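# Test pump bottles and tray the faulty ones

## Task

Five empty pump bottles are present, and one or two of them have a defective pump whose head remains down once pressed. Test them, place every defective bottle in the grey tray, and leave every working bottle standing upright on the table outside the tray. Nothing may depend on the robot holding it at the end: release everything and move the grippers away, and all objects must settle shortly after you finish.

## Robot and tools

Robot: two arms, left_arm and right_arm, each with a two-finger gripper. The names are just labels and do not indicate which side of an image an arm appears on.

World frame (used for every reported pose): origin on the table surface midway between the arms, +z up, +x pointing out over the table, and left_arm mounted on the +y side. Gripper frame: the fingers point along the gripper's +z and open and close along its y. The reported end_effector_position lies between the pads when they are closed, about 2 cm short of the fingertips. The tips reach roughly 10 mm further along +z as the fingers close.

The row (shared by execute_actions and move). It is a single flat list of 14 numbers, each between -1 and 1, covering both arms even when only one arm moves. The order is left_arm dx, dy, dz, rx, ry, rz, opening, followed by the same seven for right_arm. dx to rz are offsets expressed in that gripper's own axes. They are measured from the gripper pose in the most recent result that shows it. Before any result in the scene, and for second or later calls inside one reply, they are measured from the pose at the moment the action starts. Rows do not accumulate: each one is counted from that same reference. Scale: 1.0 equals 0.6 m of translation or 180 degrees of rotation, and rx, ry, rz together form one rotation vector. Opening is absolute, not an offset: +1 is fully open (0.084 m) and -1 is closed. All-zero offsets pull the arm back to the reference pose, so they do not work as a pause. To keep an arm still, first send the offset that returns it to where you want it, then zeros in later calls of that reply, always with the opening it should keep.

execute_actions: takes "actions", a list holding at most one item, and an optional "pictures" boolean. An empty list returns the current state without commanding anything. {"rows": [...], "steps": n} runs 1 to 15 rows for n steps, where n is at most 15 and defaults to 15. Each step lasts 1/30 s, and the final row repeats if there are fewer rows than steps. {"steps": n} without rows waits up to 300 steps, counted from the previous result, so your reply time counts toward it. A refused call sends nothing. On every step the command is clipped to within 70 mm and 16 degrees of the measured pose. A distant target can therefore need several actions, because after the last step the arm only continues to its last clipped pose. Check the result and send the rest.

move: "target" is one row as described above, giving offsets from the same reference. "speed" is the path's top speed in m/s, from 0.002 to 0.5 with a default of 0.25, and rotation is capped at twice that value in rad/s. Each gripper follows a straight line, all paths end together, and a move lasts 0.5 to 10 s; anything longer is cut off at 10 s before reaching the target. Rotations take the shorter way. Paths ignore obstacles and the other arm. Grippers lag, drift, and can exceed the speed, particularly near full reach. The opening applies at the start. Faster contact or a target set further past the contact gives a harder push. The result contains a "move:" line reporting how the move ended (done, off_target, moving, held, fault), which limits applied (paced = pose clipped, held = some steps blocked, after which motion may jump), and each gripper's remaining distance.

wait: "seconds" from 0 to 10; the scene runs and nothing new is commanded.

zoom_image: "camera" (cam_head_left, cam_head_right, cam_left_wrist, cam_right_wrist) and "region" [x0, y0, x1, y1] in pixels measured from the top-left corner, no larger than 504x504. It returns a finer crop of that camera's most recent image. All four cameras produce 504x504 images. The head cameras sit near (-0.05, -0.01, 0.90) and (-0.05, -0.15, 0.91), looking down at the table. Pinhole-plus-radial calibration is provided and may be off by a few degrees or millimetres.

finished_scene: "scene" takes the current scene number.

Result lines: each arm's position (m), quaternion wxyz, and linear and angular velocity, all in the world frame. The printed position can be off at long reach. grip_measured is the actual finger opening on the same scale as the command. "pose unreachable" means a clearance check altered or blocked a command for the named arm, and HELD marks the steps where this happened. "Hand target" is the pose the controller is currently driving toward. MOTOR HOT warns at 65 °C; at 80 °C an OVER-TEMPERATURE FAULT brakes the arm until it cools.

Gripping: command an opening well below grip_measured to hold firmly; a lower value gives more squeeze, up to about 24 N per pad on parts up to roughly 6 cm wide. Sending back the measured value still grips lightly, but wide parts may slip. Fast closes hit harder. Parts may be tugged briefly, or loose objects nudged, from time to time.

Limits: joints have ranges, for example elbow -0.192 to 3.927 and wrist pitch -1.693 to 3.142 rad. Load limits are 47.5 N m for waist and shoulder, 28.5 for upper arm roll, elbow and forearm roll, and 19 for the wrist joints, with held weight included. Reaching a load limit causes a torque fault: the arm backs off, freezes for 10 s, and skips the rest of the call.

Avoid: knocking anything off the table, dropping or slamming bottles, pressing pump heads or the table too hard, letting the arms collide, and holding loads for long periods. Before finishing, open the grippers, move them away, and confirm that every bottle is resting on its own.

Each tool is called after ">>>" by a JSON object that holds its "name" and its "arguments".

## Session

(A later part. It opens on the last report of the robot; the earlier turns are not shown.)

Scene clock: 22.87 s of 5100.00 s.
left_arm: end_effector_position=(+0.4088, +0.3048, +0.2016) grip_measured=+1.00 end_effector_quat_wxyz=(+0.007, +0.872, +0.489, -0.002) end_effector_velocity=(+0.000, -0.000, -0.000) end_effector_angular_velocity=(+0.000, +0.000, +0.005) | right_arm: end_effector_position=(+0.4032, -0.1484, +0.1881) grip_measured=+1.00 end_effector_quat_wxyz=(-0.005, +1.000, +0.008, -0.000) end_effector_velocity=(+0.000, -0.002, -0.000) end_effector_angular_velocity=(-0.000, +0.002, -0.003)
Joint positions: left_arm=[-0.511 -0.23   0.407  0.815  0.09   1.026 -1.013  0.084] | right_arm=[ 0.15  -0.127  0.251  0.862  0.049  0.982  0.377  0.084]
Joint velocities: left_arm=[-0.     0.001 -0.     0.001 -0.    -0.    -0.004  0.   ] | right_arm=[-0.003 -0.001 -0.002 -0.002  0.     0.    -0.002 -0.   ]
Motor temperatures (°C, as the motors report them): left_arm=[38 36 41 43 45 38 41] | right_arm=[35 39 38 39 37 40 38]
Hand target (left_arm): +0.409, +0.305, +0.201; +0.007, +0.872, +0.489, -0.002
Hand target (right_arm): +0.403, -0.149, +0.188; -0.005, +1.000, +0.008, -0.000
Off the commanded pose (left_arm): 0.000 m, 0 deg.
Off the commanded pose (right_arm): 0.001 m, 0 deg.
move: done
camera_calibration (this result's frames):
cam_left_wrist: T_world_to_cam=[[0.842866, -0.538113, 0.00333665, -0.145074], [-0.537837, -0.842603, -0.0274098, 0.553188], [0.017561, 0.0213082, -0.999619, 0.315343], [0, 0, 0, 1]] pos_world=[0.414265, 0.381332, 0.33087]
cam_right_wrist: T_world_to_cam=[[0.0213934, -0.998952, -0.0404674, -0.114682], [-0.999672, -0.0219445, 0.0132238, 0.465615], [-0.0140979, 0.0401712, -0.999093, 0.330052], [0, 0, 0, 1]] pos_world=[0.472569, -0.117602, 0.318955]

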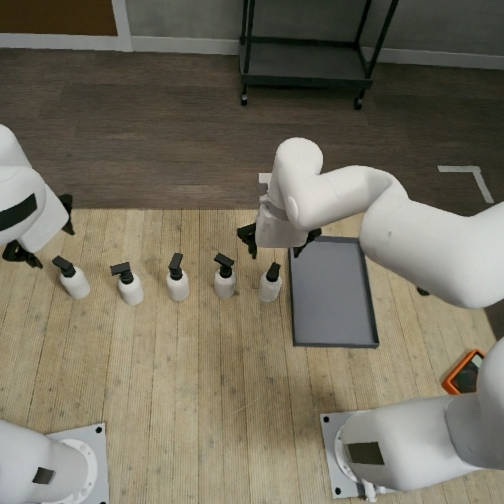

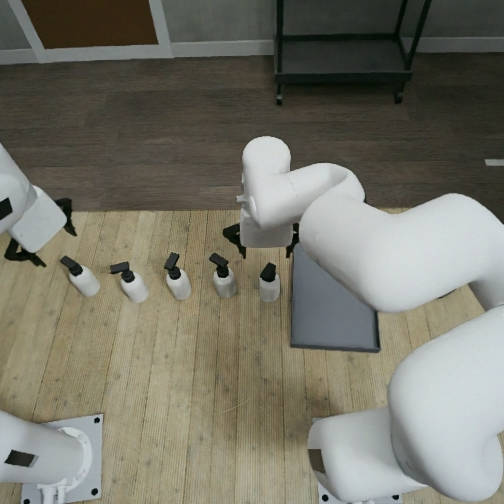

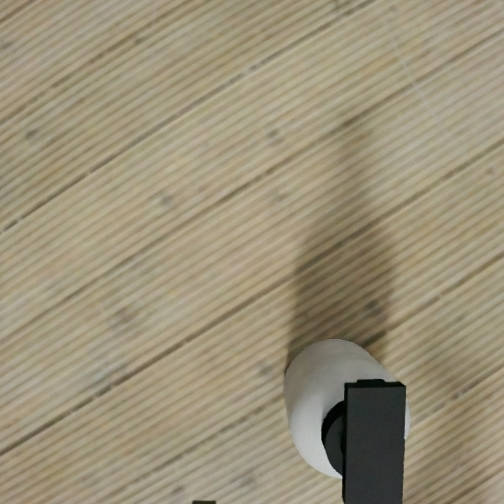

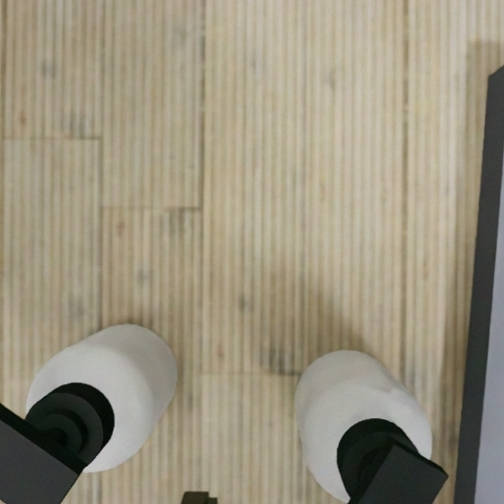

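>>> {"name": "move", "arguments": {"target": [0.013,0.003,0.192,0,0,0,1, 0,0.01,0.172,0,0,0,1], "speed": 0.1}}

>>> {"name": "move", "arguments": {"target": [0,0,0,0,0,0,-0.5, 0,0,0,0,0,0,-0.5]}}

>>> {"name": "move", "arguments": {"target": [0,0,-0.08,0,0,0,-0.5, 0,0,-0.1,0,0,0,-0.5], "speed": 0.1}}

>>> {"name": "move", "arguments": {"target": [-0.113,-0.185,0,0,0,0.325,-0.5, 0.11,0.3,0,0,0,0,-0.5], "speed": 0.2}}

>>> {"name": "move", "arguments": {"target": [0,0.6,0,0,0,0,-0.5, 0,0,0.088,0,0,0,-0.5], "speed": 0.18}}

Scene clock: 27.03 s of 5100.00 s.
left_arm: end_effector_position=(+0.4154, +0.3090, +0.0867) grip_measured=+1.00 end_effector_quat_wxyz=(+0.007, +0.873, +0.488, -0.001) end_effector_velocity=(-0.001, -0.000, -0.002) end_effector_angular_velocity=(-0.001, +0.002, -0.001) | right_arm: end_effector_position=(+0.4033, -0.1533, +0.0851) grip_measured=+1.00 end_effector_quat_wxyz=(-0.005, +1.000, +0.008, +0.000) end_effector_velocity=(-0.002, -0.000, -0.003) end_effector_angular_velocity=(-0.003, +0.005, +0.001)
Joint positions: left_arm=[-0.518  0.017  0.443  0.682 -0.033  0.663 -0.901  0.084] | right_arm=[ 0.145  0.058  0.253  0.726 -0.008  0.666  0.409  0.084]
Joint velocities: left_arm=[ 0.     0.004  0.    -0.002 -0.003 -0.002  0.004 -0.   ] | right_arm=[ 0.001  0.003 -0.    -0.005 -0.001 -0.002  0.002  0.   ]
Motor temperatures (°C, as the motors report them): left_arm=[38 36 41 44 45 38 41] | right_arm=[35 39 38 39 37 40 38]
Hand target (left_arm): +0.415, +0.309, +0.086; +0.006, +0.873, +0.488, -0.001
Hand target (right_arm): +0.403, -0.153, +0.085; -0.005, +1.000, +0.008, -0.000
Off the commanded pose (left_arm): 0.001 m, 0 deg.
Off the commanded pose (right_arm): 0.000 m, 0 deg.
move: done
camera_calibration (this result's frames):
cam_left_wrist: T_world_to_cam=[[0.842704, -0.538362, 0.004084, -0.147879], [-0.538052, -0.842435, -0.0283445, 0.557173], [0.0187001, 0.0216886, -0.99959, 0.199719], [0, 0, 0, 1]] pos_world=[0.420671, 0.385438, 0.216034]
cam_right_wrist: T_world_to_cam=[[0.02138, -0.998949, -0.0405441, -0.123783], [-0.999684, -0.0218979, 0.0123751, 0.467057], [-0.01325, 0.0402667, -0.999101, 0.226984], [0, 0, 0, 1]] pos_world=[0.472563, -0.122565, 0.215982]

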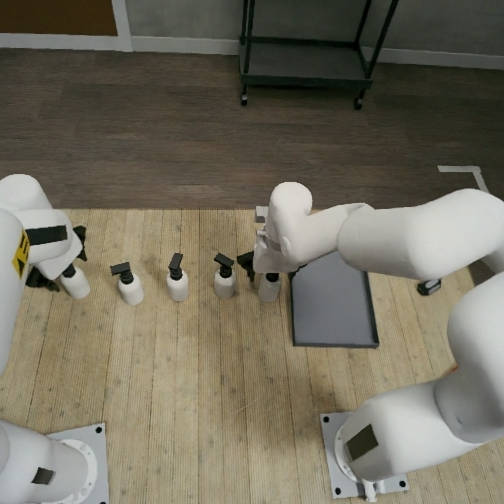

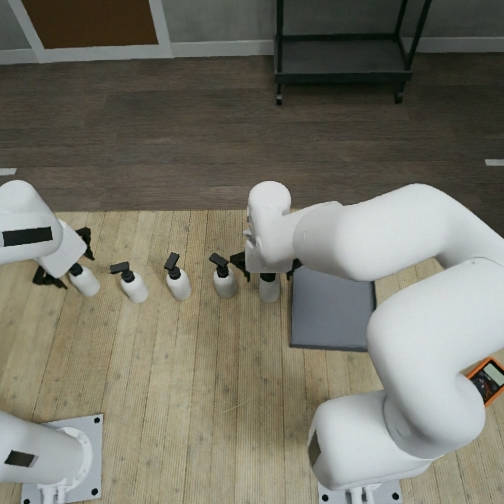

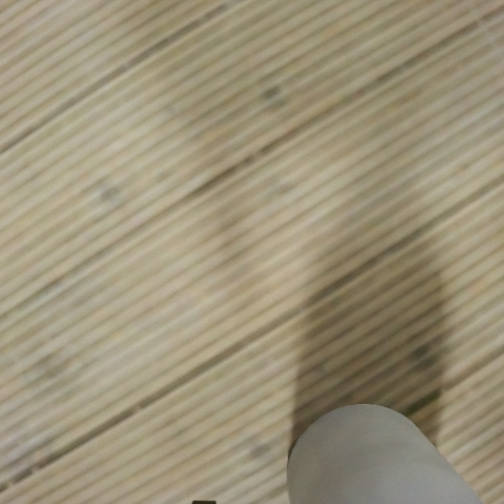

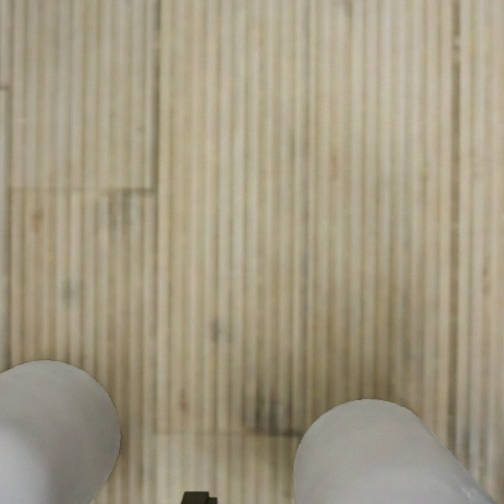

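Scene clock: 27.53 s of 5100.00 s.
left_arm: end_effector_position=(+0.4158, +0.3090, +0.0871) grip_measured=+0.04 end_effector_quat_wxyz=(+0.007, +0.873, +0.488, -0.001) end_effector_velocity=(-0.001, -0.000, -0.001) end_effector_angular_velocity=(+0.000, +0.002, -0.001) | right_arm: end_effector_position=(+0.4036, -0.1532, +0.0854) grip_measured=+0.06 end_effector_quat_wxyz=(-0.005, +1.000, +0.008, +0.001) end_effector_velocity=(+0.000, +0.001, +0.000) end_effector_angular_velocity=(+0.001, -0.001, +0.001)
Joint positions: left_arm=[-0.518  0.017  0.443  0.683 -0.033  0.663 -0.901  0.046] | right_arm=[ 0.145  0.058  0.253  0.726 -0.008  0.665  0.409  0.047]
Joint velocities: left_arm=[-0.     0.    -0.001 -0.001  0.    -0.    -0.     0.   ] | right_arm=[ 0.002  0.    -0.001  0.001  0.    -0.    -0.001  0.   ]
Motor temperatures (°C, as the motors report them): left_arm=[38 36 41 44 45 38 41] | right_arm=[35 39 38 39 37 40 38]
Hand target (left_arm): +0.415, +0.309, +0.087; +0.007, +0.873, +0.488, -0.001
Hand target (right_arm): +0.403, -0.153, +0.085; -0.005, +1.000, +0.008, +0.000
Off the commanded pose (left_arm): 0.001 m, 0 deg.
Off the commanded pose (right_arm): 0.000 m, 0 deg.
move: done
camera_calibration (this result's frames):
cam_left_wrist: T_world_to_cam=[[0.842673, -0.538401, 0.00513423, -0.14832], [-0.538056, -0.842411, -0.0289827, 0.557458], [0.0199294, 0.0216604, -0.999567, 0.199578], [0, 0, 0, 1]] pos_world=[0.420951, 0.38543, 0.21641]
cam_right_wrist: T_world_to_cam=[[0.0214263, -0.998934, -0.0408839, -0.123627], [-0.999695, -0.0219083, 0.0113759, 0.467472], [-0.0122595, 0.0406277, -0.999099, 0.226963], [0, 0, 0, 1]] pos_world=[0.472761, -0.122475, 0.216387]

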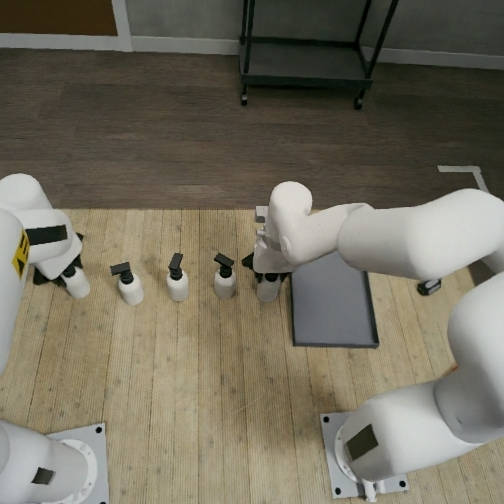

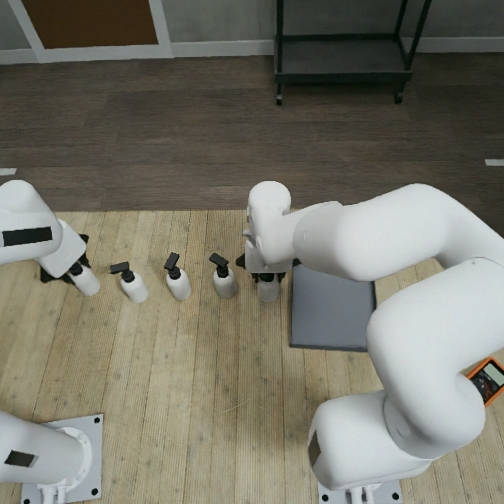

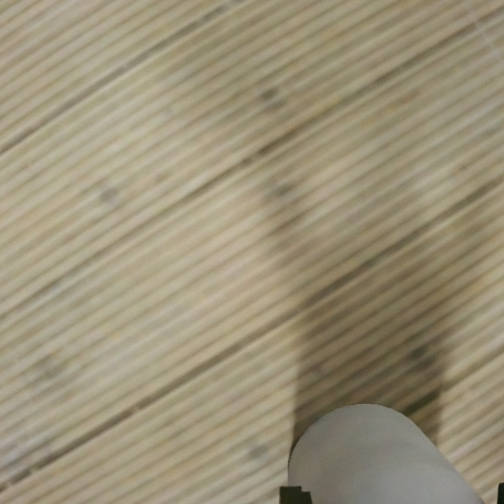

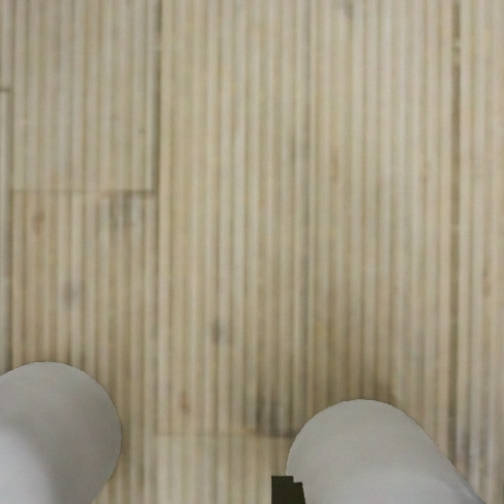

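Scene clock: 28.50 s of 5100.00 s.
left_arm: end_effector_position=(+0.4152, +0.3096, +0.1347) grip_measured=+0.03 end_effector_quat_wxyz=(+0.007, +0.873, +0.489, -0.001) end_effector_velocity=(+0.000, +0.000, +0.001) end_effector_angular_velocity=(+0.000, -0.001, +0.001) | right_arm: end_effector_position=(+0.4034, -0.1539, +0.1450) grip_measured=+0.06 end_effector_quat_wxyz=(-0.005, +1.000, +0.008, +0.000) end_effector_velocity=(+0.001, -0.000, +0.002) end_effector_angular_velocity=(+0.001, -0.001, -0.002)
Joint positions: left_arm=[-0.514 -0.097  0.439  0.73   0.038  0.815 -0.956  0.046] | right_arm=[ 0.143 -0.068  0.251  0.788  0.035  0.85   0.376  0.046]
Joint velocities: left_arm=[ 0.    -0.002 -0.     0.002  0.001  0.003 -0.001  0.   ] | right_arm=[-0.    -0.002 -0.001  0.003  0.002  0.004 -0.     0.   ]
Motor temperatures (°C, as the motors report them): left_arm=[38 36 41 44 45 38 41] | right_arm=[35 39 38 39 37 40 38]
Hand target (left_arm): +0.415, +0.310, +0.135; +0.007, +0.873, +0.489, -0.001
Hand target (right_arm): +0.404, -0.154, +0.145; -0.005, +1.000, +0.008, +0.001
Off the commanded pose (left_arm): 0.001 m, 0 deg.
Off the commanded pose (right_arm): 0.000 m, 0 deg.
move: done
camera_calibration (this result's frames):
cam_left_wrist: T_world_to_cam=[[0.842741, -0.538302, 0.00440581, -0.14766], [-0.537985, -0.842477, -0.0283813, 0.558942], [0.0189895, 0.0215479, -0.999587, 0.247606], [0, 0, 0, 1]] pos_world=[0.420439, 0.386074, 0.264018]
cam_right_wrist: T_world_to_cam=[[0.0214409, -0.998942, -0.0406868, -0.121908], [-0.999682, -0.0219613, 0.0123874, 0.466381], [-0.0132678, 0.0404082, -0.999095, 0.286911], [0, 0, 0, 1]] pos_world=[0.472654, -0.12313, 0.275914]

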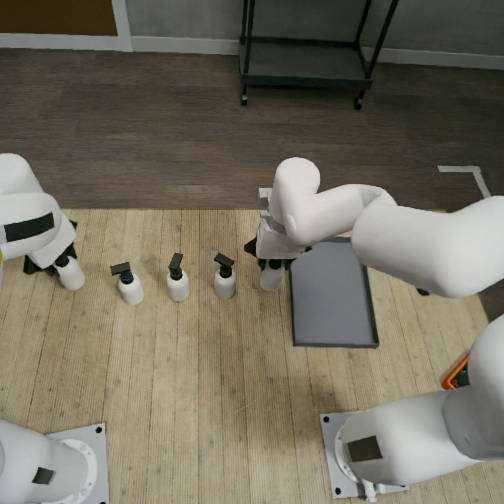

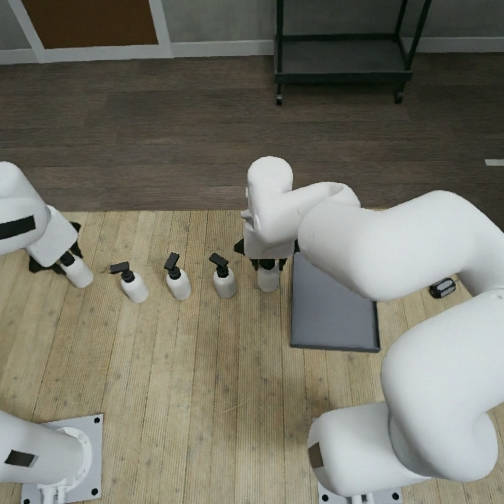

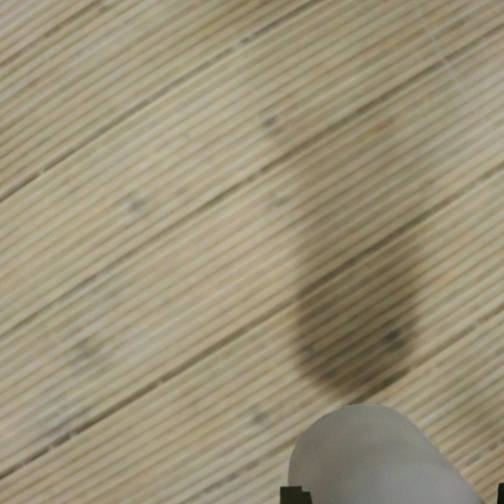

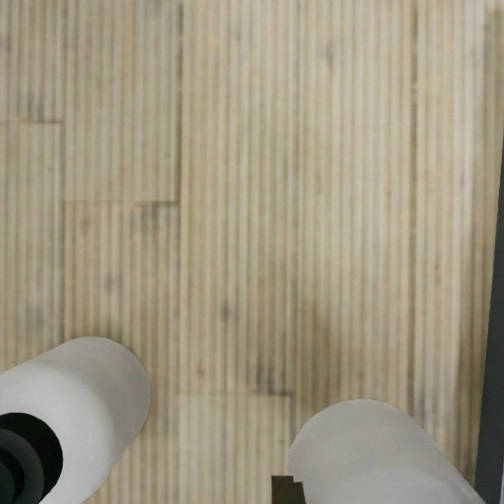

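Scene clock: 31.43 s of 5100.00 s.
left_arm: end_effector_position=(+0.2851, +0.3099, +0.1340) grip_measured=+0.03 end_effector_quat_wxyz=(+0.007, +1.000, +0.000, +0.002) end_effector_velocity=(-0.001, -0.000, -0.000) end_effector_angular_velocity=(+0.000, +0.001, -0.006) | right_arm: end_effector_position=(+0.4723, -0.3330, +0.1431) grip_measured=+0.06 end_effector_quat_wxyz=(-0.005, +1.000, +0.008, +0.000) end_effector_velocity=(+0.000, -0.001, +0.000) end_effector_angular_velocity=(-0.000, +0.000, -0.002)
Joint positions: left_arm=[-0.499 -0.635  0.495  0.327  0.341  0.927 -0.131  0.046] | right_arm=[-0.066  0.04   0.025  0.906  0.011  0.865 -0.044  0.046]
Joint velocities: left_arm=[ 0.    -0.003 -0.    -0.002  0.001  0.002  0.005  0.   ] | right_arm=[-0.002  0.001 -0.001  0.001 -0.     0.001 -0.    -0.   ]
Motor temperatures (°C, as the motors report them): left_arm=[38 36 41 44 45 38 41] | right_arm=[35 39 38 39 37 40 38]
Hand target (left_arm): +0.285, +0.310, +0.134; +0.007, +1.000, -0.000, +0.002
Hand target (right_arm): +0.472, -0.333, +0.143; -0.005, +1.000, +0.008, +0.000
Off the commanded pose (left_arm): 0.000 m, 0 deg.
Off the commanded pose (right_arm): 0.000 m, 0 deg.
move: done
camera_calibration (this result's frames):
cam_left_wrist: T_world_to_cam=[[-0.018105, -0.999812, 0.00693811, 0.350197], [-0.998985, 0.0178029, -0.0413851, 0.355754], [0.0412539, -0.00768034, -0.999119, 0.25201], [0, 0, 0, 1]] pos_world=[0.351337, 0.345733, 0.264082]
cam_right_wrist: T_world_to_cam=[[0.0221131, -0.998979, -0.0393866, -0.302916], [-0.999671, -0.0226073, 0.012148, 0.53116], [-0.0130261, 0.039105, -0.99915, 0.29265], [0, 0, 0, 1]] pos_world=[0.541496, -0.302042, 0.274017]

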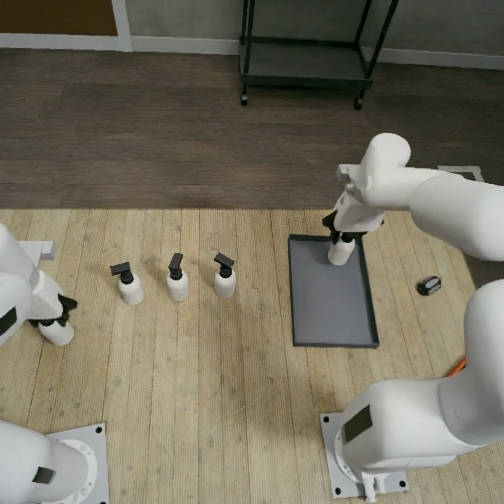

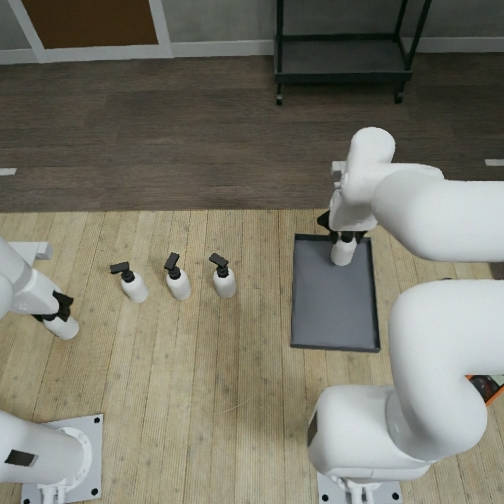

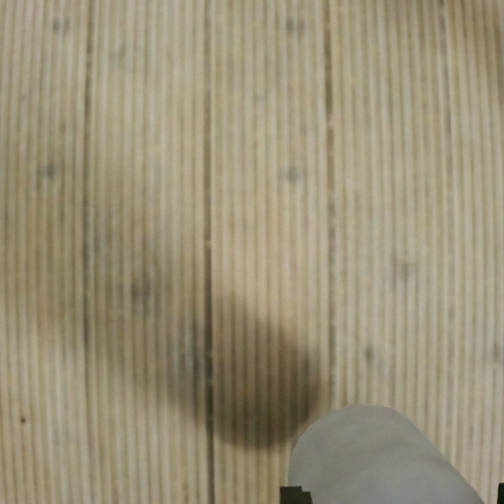

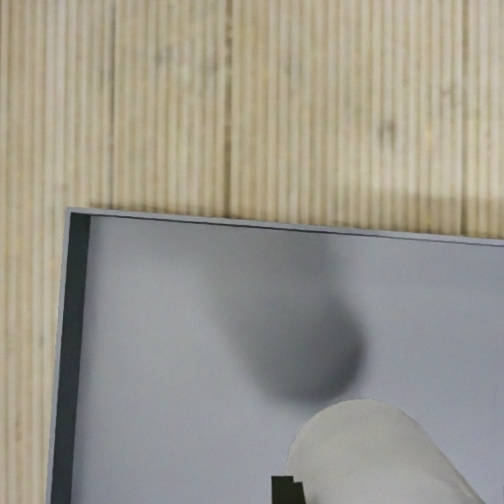

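Scene clock: 33.87 s of 5100.00 s.
left_arm: end_effector_position=(+0.2852, -0.0501, +0.1388) grip_measured=+0.03 end_effector_quat_wxyz=(+0.007, +1.000, +0.000, +0.003) end_effector_velocity=(-0.001, -0.003, +0.001) end_effector_angular_velocity=(-0.001, -0.002, -0.007) | right_arm: end_effector_position=(+0.4723, -0.3325, +0.0904) grip_measured=+0.06 end_effector_quat_wxyz=(-0.005, +1.000, +0.008, +0.000) end_effector_velocity=(-0.001, +0.000, -0.001) end_effector_angular_velocity=(+0.000, +0.002, +0.000)
Joint positions: left_arm=[-1.01  -0.045 -0.022  0.788 -0.007  0.82  -0.86   0.046] | right_arm=[-0.065  0.138  0.025  0.852  0.009  0.713 -0.042  0.046]
Joint velocities: left_arm=[-0.003  0.004 -0.004  0.006  0.001  0.001 -0.001 -0.   ] | right_arm=[ 0.001  0.001 -0.001 -0.001  0.     0.     0.     0.   ]
Motor temperatures (°C, as the motors report them): left_arm=[38 36 41 44 45 38 41] | right_arm=[35 39 38 39 37 40 38]
Hand target (left_arm): +0.285, -0.051, +0.139; +0.007, +1.000, +0.000, +0.003
Hand target (right_arm): +0.472, -0.333, +0.090; -0.005, +1.000, +0.008, +0.000
Off the commanded pose (left_arm): 0.000 m, 0 deg.
Off the commanded pose (right_arm): 0.000 m, 0 deg.
move: done
camera_calibration (this result's frames):
cam_left_wrist: T_world_to_cam=[[-0.0175195, -0.999828, 0.00616123, -0.00983169], [-0.998966, 0.0172453, -0.0420574, 0.362521], [0.0419439, -0.00689169, -0.999096, 0.253928], [0, 0, 0, 1]] pos_world=[0.351323, -0.0143318, 0.269006]
cam_right_wrist: T_world_to_cam=[[0.0221409, -0.998984, -0.0392418, -0.304546], [-0.999673, -0.0226239, 0.0119057, 0.531815], [-0.0127814, 0.0389654, -0.999159, 0.239753], [0, 0, 0, 1]] pos_world=[0.541449, -0.301547, 0.221269]

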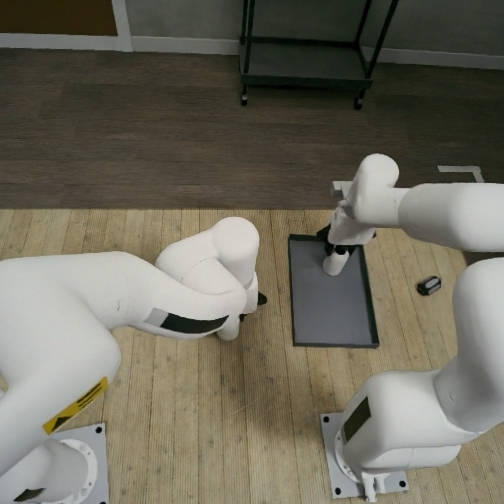

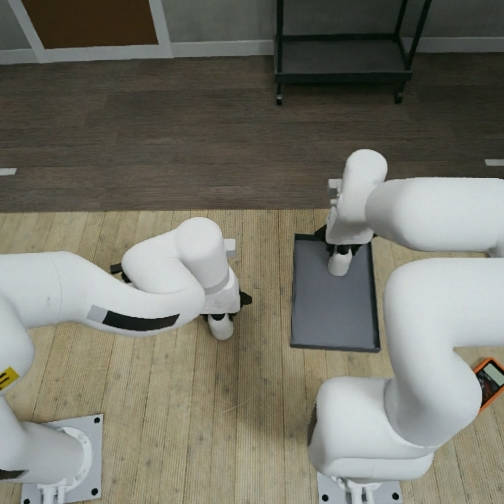

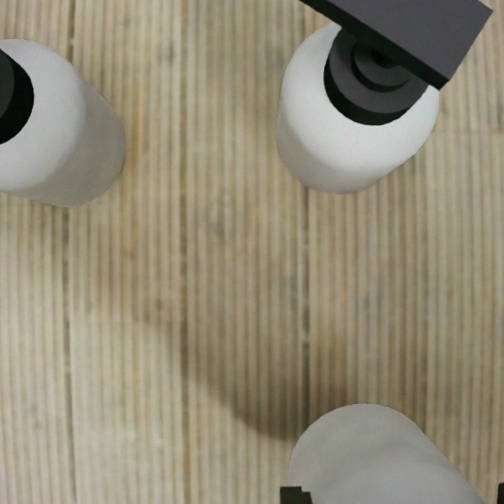

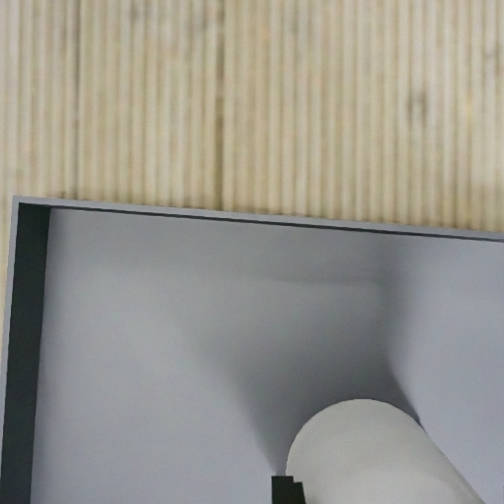

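>>> {"name": "move", "arguments": {"target": [0,0,0.083,0,0,0,-0.5, 0,0,0,0,0,0,1], "speed": 0.06}}

>>> {"name": "move", "arguments": {"target": [0,0,0,0,0,0,1, 0,0,-0.18,0,0,0,1], "speed": 0.15}}

>>> {"name": "move", "arguments": {"target": [0,0,-0.2,0,0,0,1, 0,0,0,0,0,0,1], "speed": 0.15}}

>>> {"name": "move", "arguments": {"target": [0,-0.5,0,0,0,0,1, -0.305,-0.475,0,0,0,0,1], "speed": 0.25}}

Scene clock: 36.37 s of 5100.00 s.
left_arm: end_effector_position=(+0.2856, -0.0510, +0.0893) grip_measured=+0.03 end_effector_quat_wxyz=(+0.007, +1.000, +0.000, +0.003) end_effector_velocity=(+0.001, -0.002, +0.001) end_effector_angular_velocity=(-0.004, -0.004, -0.003) | right_arm: end_effector_position=(+0.4723, -0.3325, +0.0904) grip_measured=+1.00 end_effector_quat_wxyz=(-0.005, +1.000, +0.008, +0.000) end_effector_velocity=(+0.000, -0.000, +0.000) end_effector_angular_velocity=(-0.000, -0.001, +0.000)
Joint positions: left_arm=[-1.01   0.058 -0.023  0.741 -0.005  0.669 -0.862  0.046] | right_arm=[-0.065  0.138  0.025  0.852  0.009  0.713 -0.042  0.084]
Joint velocities: left_arm=[-0.     0.001 -0.001  0.002  0.    -0.005  0.002  0.   ] | right_arm=[ 0.    -0.    -0.001  0.001 -0.    -0.    -0.     0.   ]
Motor temperatures (°C, as the motors report them): left_arm=[38 36 41 44 45 38 41] | right_arm=[35 39 38 39 37 40 38]
Hand target (left_arm): +0.286, -0.051, +0.089; +0.006, +1.000, +0.000, +0.003
Hand target (right_arm): +0.472, -0.333, +0.090; -0.005, +1.000, +0.008, +0.000
Off the commanded pose (left_arm): 0.000 m, 0 deg.
Off the commanded pose (right_arm): 0.000 m, 0 deg.
move: done
camera_calibration (this result's frames):
cam_left_wrist: T_world_to_cam=[[-0.0175953, -0.999824, 0.00646998, -0.0103764], [-0.998941, 0.0173039, -0.0426233, 0.36094], [0.0425038, -0.00721309, -0.99907, 0.20423], [0, 0, 0, 1]] pos_world=[0.351695, -0.0151472, 0.219491]
cam_right_wrist: T_world_to_cam=[[0.0221408, -0.998984, -0.0392419, -0.304546], [-0.999673, -0.0226238, 0.0119077, 0.531814], [-0.0127834, 0.0389655, -0.999159, 0.239753], [0, 0, 0, 1]] pos_world=[0.541448, -0.301547, 0.221268]

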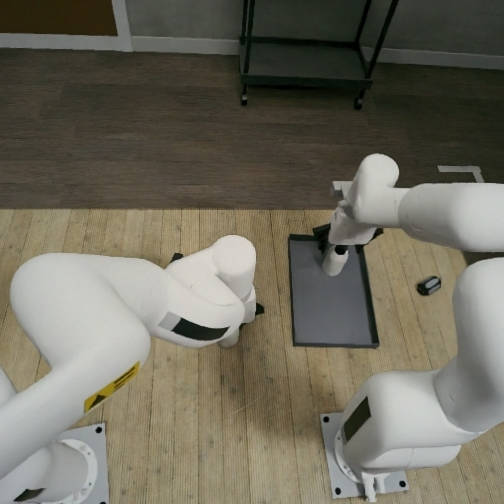

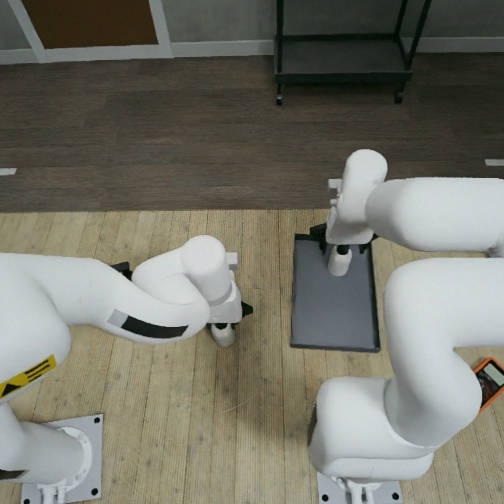

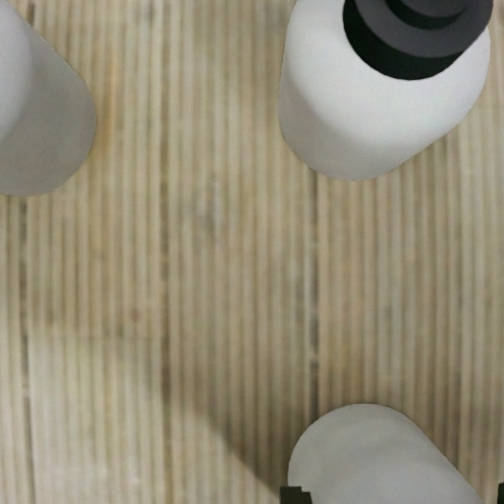

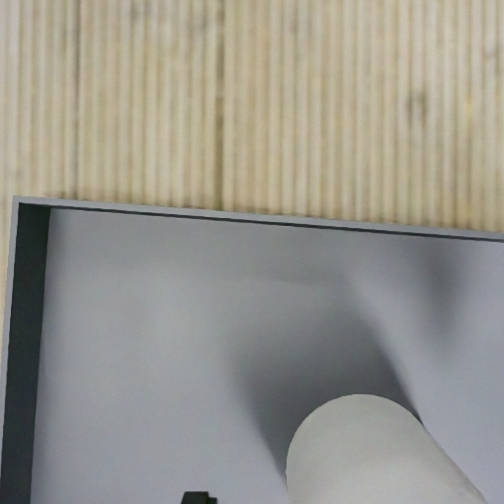

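Scene clock: 37.47 s of 5100.00 s.
left_arm: end_effector_position=(+0.2856, -0.0510, +0.0893) grip_measured=+1.00 end_effector_quat_wxyz=(+0.007, +1.000, +0.000, +0.003) end_effector_velocity=(-0.000, +0.000, -0.000) end_effector_angular_velocity=(+0.000, +0.000, +0.000) | right_arm: end_effector_position=(+0.4720, -0.3335, +0.1976) grip_measured=+1.00 end_effector_quat_wxyz=(-0.005, +1.000, +0.008, -0.001) end_effector_velocity=(+0.001, -0.001, +0.003) end_effector_angular_velocity=(+0.000, -0.002, -0.003)
Joint positions: left_arm=[-1.01   0.058 -0.023  0.741 -0.005  0.669 -0.862  0.084] | right_arm=[-0.067 -0.033  0.024  0.989  0.012  1.024 -0.045  0.084]
Joint velocities: left_arm=[ 0.  0. -0. -0. -0. -0. -0. -0.] | right_arm=[-0.001 -0.002 -0.     0.006  0.     0.005  0.001  0.   ]
Motor temperatures (°C, as the motors report them): left_arm=[38 36 41 44 45 38 41] | right_arm=[35 39 38 39 37 40 38]
Hand target (left_arm): +0.286, -0.051, +0.089; +0.007, +1.000, +0.000, +0.003
Hand target (right_arm): +0.472, -0.334, +0.198; -0.005, +1.000, +0.008, +0.000
Off the commanded pose (left_arm): 0.000 m, 0 deg.
Off the commanded pose (right_arm): 0.001 m, 0 deg.
move: done
camera_calibration (this result's frames):
cam_left_wrist: T_world_to_cam=[[-0.0175951, -0.999824, 0.00647052, -0.0103766], [-0.998941, 0.0173037, -0.0426237, 0.36094], [0.0425043, -0.00721364, -0.99907, 0.20423], [0, 0, 0, 1]] pos_world=[0.351695, -0.0151472, 0.219492]
cam_right_wrist: T_world_to_cam=[[0.0220786, -0.998973, -0.039554, -0.301202], [-0.999652, -0.0226309, 0.0135695, 0.529924], [-0.0144507, 0.0392407, -0.999125, 0.347857], [0, 0, 0, 1]] pos_world=[0.541416, -0.30255, 0.328449]

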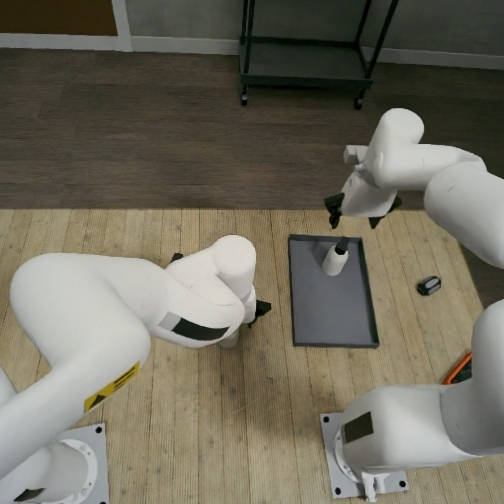

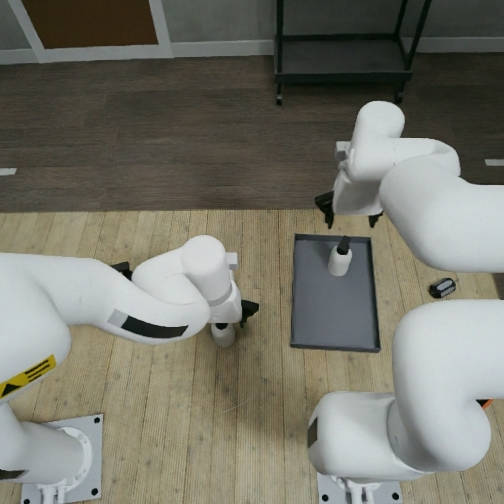

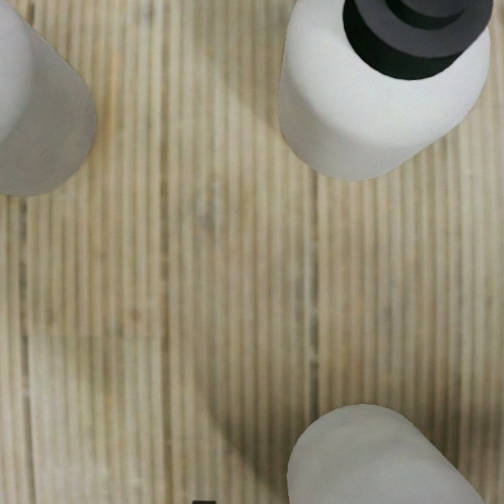

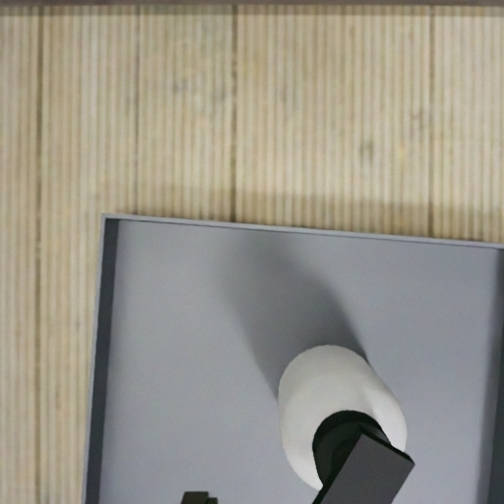

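Scene clock: 38.63 s of 5100.00 s.
left_arm: end_effector_position=(+0.2846, -0.0489, +0.2086) grip_measured=+1.00 end_effector_quat_wxyz=(+0.006, +1.000, +0.000, +0.002) end_effector_velocity=(+0.000, -0.001, +0.003) end_effector_angular_velocity=(-0.002, -0.002, -0.000) | right_arm: end_effector_position=(+0.4720, -0.3335, +0.1976) grip_measured=+1.00 end_effector_quat_wxyz=(-0.005, +1.000, +0.008, -0.001) end_effector_velocity=(+0.000, +0.000, +0.000) end_effector_angular_velocity=(+0.000, -0.001, +0.004)
Joint positions: left_arm=[-1.009 -0.148 -0.021  0.896 -0.009  1.031 -0.858  0.084] | right_arm=[-0.067 -0.033  0.024  0.989  0.012  1.024 -0.045  0.084]
Joint velocities: left_arm=[-0.    -0.002 -0.001  0.007  0.     0.006 -0.001  0.   ] | right_arm=[ 0.001 -0.     0.     0.     0.    -0.    -0.003 -0.   ]
Motor temperatures (°C, as the motors report them): left_arm=[38 36 41 44 45 38 41] | right_arm=[35 39 38 39 37 40 38]
Hand target (left_arm): +0.285, -0.049, +0.209; +0.007, +1.000, +0.000, +0.003
Hand target (right_arm): +0.472, -0.333, +0.198; -0.005, +1.000, +0.008, -0.001
Off the commanded pose (left_arm): 0.001 m, 0 deg.
Off the commanded pose (right_arm): 0.000 m, 0 deg.
move: done
camera_calibration (this result's frames):
cam_left_wrist: T_world_to_cam=[[-0.0174433, -0.999833, 0.00548251, -0.00892561], [-0.999004, 0.0172031, -0.0411616, 0.36465], [0.0410604, -0.00619504, -0.999137, 0.323936], [0, 0, 0, 1]] pos_world=[0.35083, -0.0131904, 0.338715]
cam_right_wrist: T_world_to_cam=[[0.0220787, -0.998973, -0.0395541, -0.301202], [-0.999652, -0.022631, 0.0135703, 0.529924], [-0.0144515, 0.0392407, -0.999125, 0.347858], [0, 0, 0, 1]] pos_world=[0.541416, -0.30255, 0.328448]

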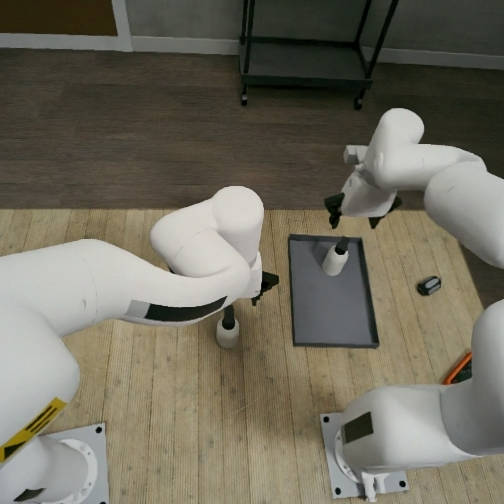

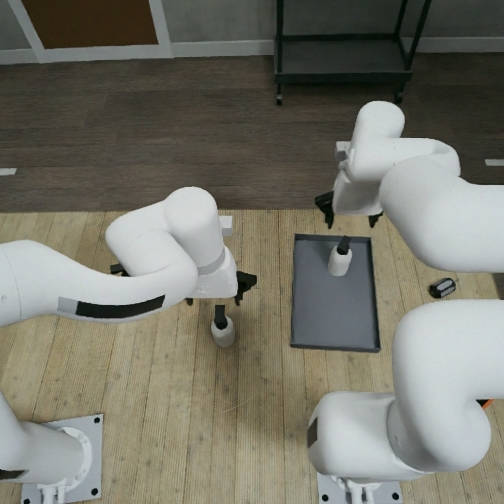

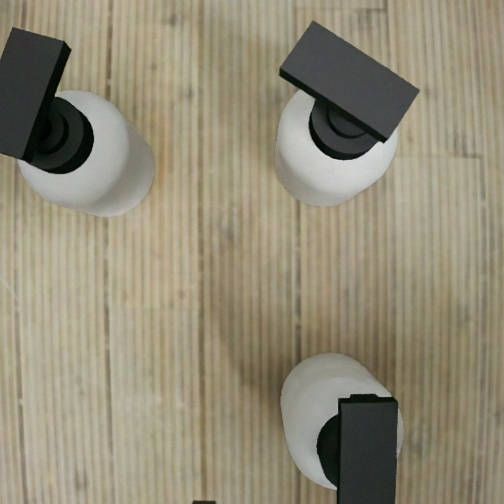

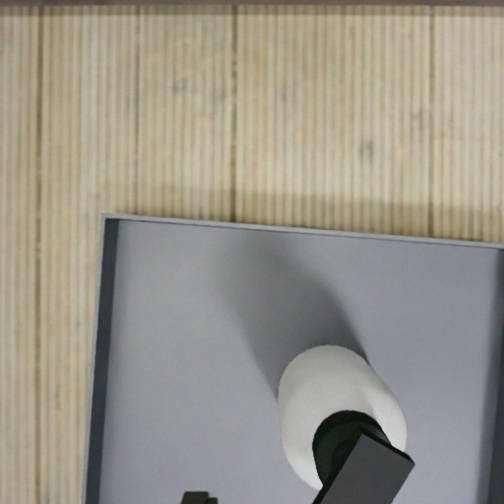

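Scene clock: 40.43 s of 5100.00 s.
left_arm: end_effector_position=(+0.2843, +0.2510, +0.2047) grip_measured=+1.00 end_effector_quat_wxyz=(+0.006, +1.000, +0.000, +0.002) end_effector_velocity=(+0.000, +0.002, +0.000) end_effector_angular_velocity=(-0.001, +0.000, +0.001) | right_arm: end_effector_position=(+0.2844, -0.0512, +0.2011) grip_measured=+1.00 end_effector_quat_wxyz=(-0.006, +1.000, +0.008, -0.001) end_effector_velocity=(-0.002, +0.005, +0.001) end_effector_angular_velocity=(+0.000, -0.004, +0.009)
Joint positions: left_arm=[-0.662 -0.742  0.37   0.463  0.255  1.175 -0.315  0.084] | right_arm=[ 0.274 -0.316  0.473  0.75   0.177  1.033  0.642  0.084]
Joint velocities: left_arm=[ 0.004 -0.002  0.004 -0.     0.002  0.001  0.006 -0.   ] | right_arm=[ 0.006  0.001  0.007  0.005 -0.002 -0.001  0.006  0.   ]
Motor temperatures (°C, as the motors report them): left_arm=[38 36 41 44 45 38 41] | right_arm=[35 39 38 39 37 40 38]
Hand target (left_arm): +0.284, +0.251, +0.205; +0.007, +1.000, +0.000, +0.002
Hand target (right_arm): +0.284, -0.051, +0.201; -0.006, +1.000, +0.009, -0.001
Off the commanded pose (left_arm): 0.000 m, 0 deg.
Off the commanded pose (right_arm): 0.001 m, 0 deg.
move: done
camera_calibration (this result's frames):
cam_left_wrist: T_world_to_cam=[[-0.0182492, -0.999816, 0.00590797, 0.291087], [-0.999031, 0.0179976, -0.040165, 0.35866], [0.0400513, -0.00663523, -0.999176, 0.322324], [0, 0, 0, 1]] pos_world=[0.350715, 0.286717, 0.334744]
cam_right_wrist: T_world_to_cam=[[0.0208952, -0.998898, -0.0420162, -0.014062], [-0.999658, -0.0215346, 0.0148231, 0.348467], [-0.0157116, 0.0416921, -0.999007, 0.338008], [0, 0, 0, 1]] pos_world=[0.353952, -0.0206347, 0.331916]

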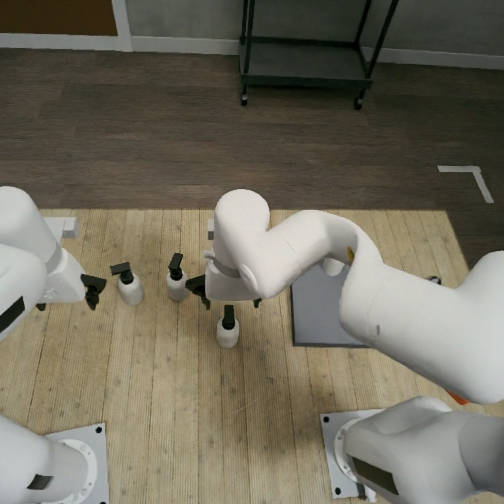

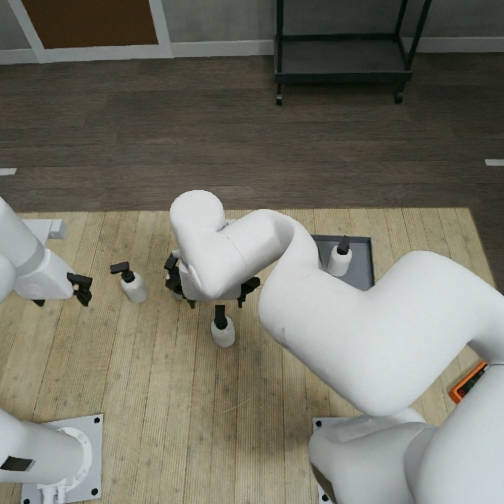

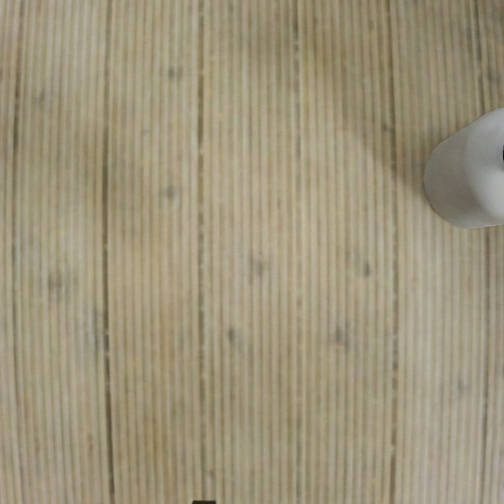

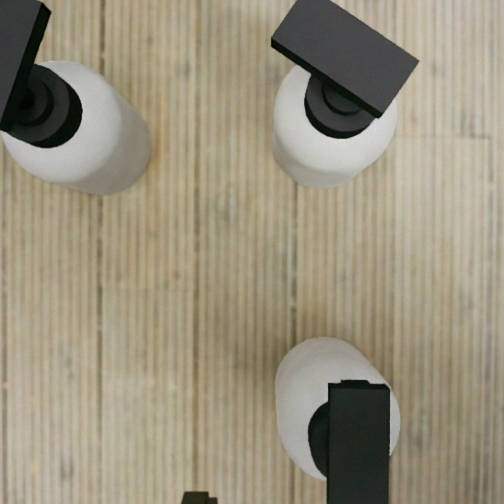

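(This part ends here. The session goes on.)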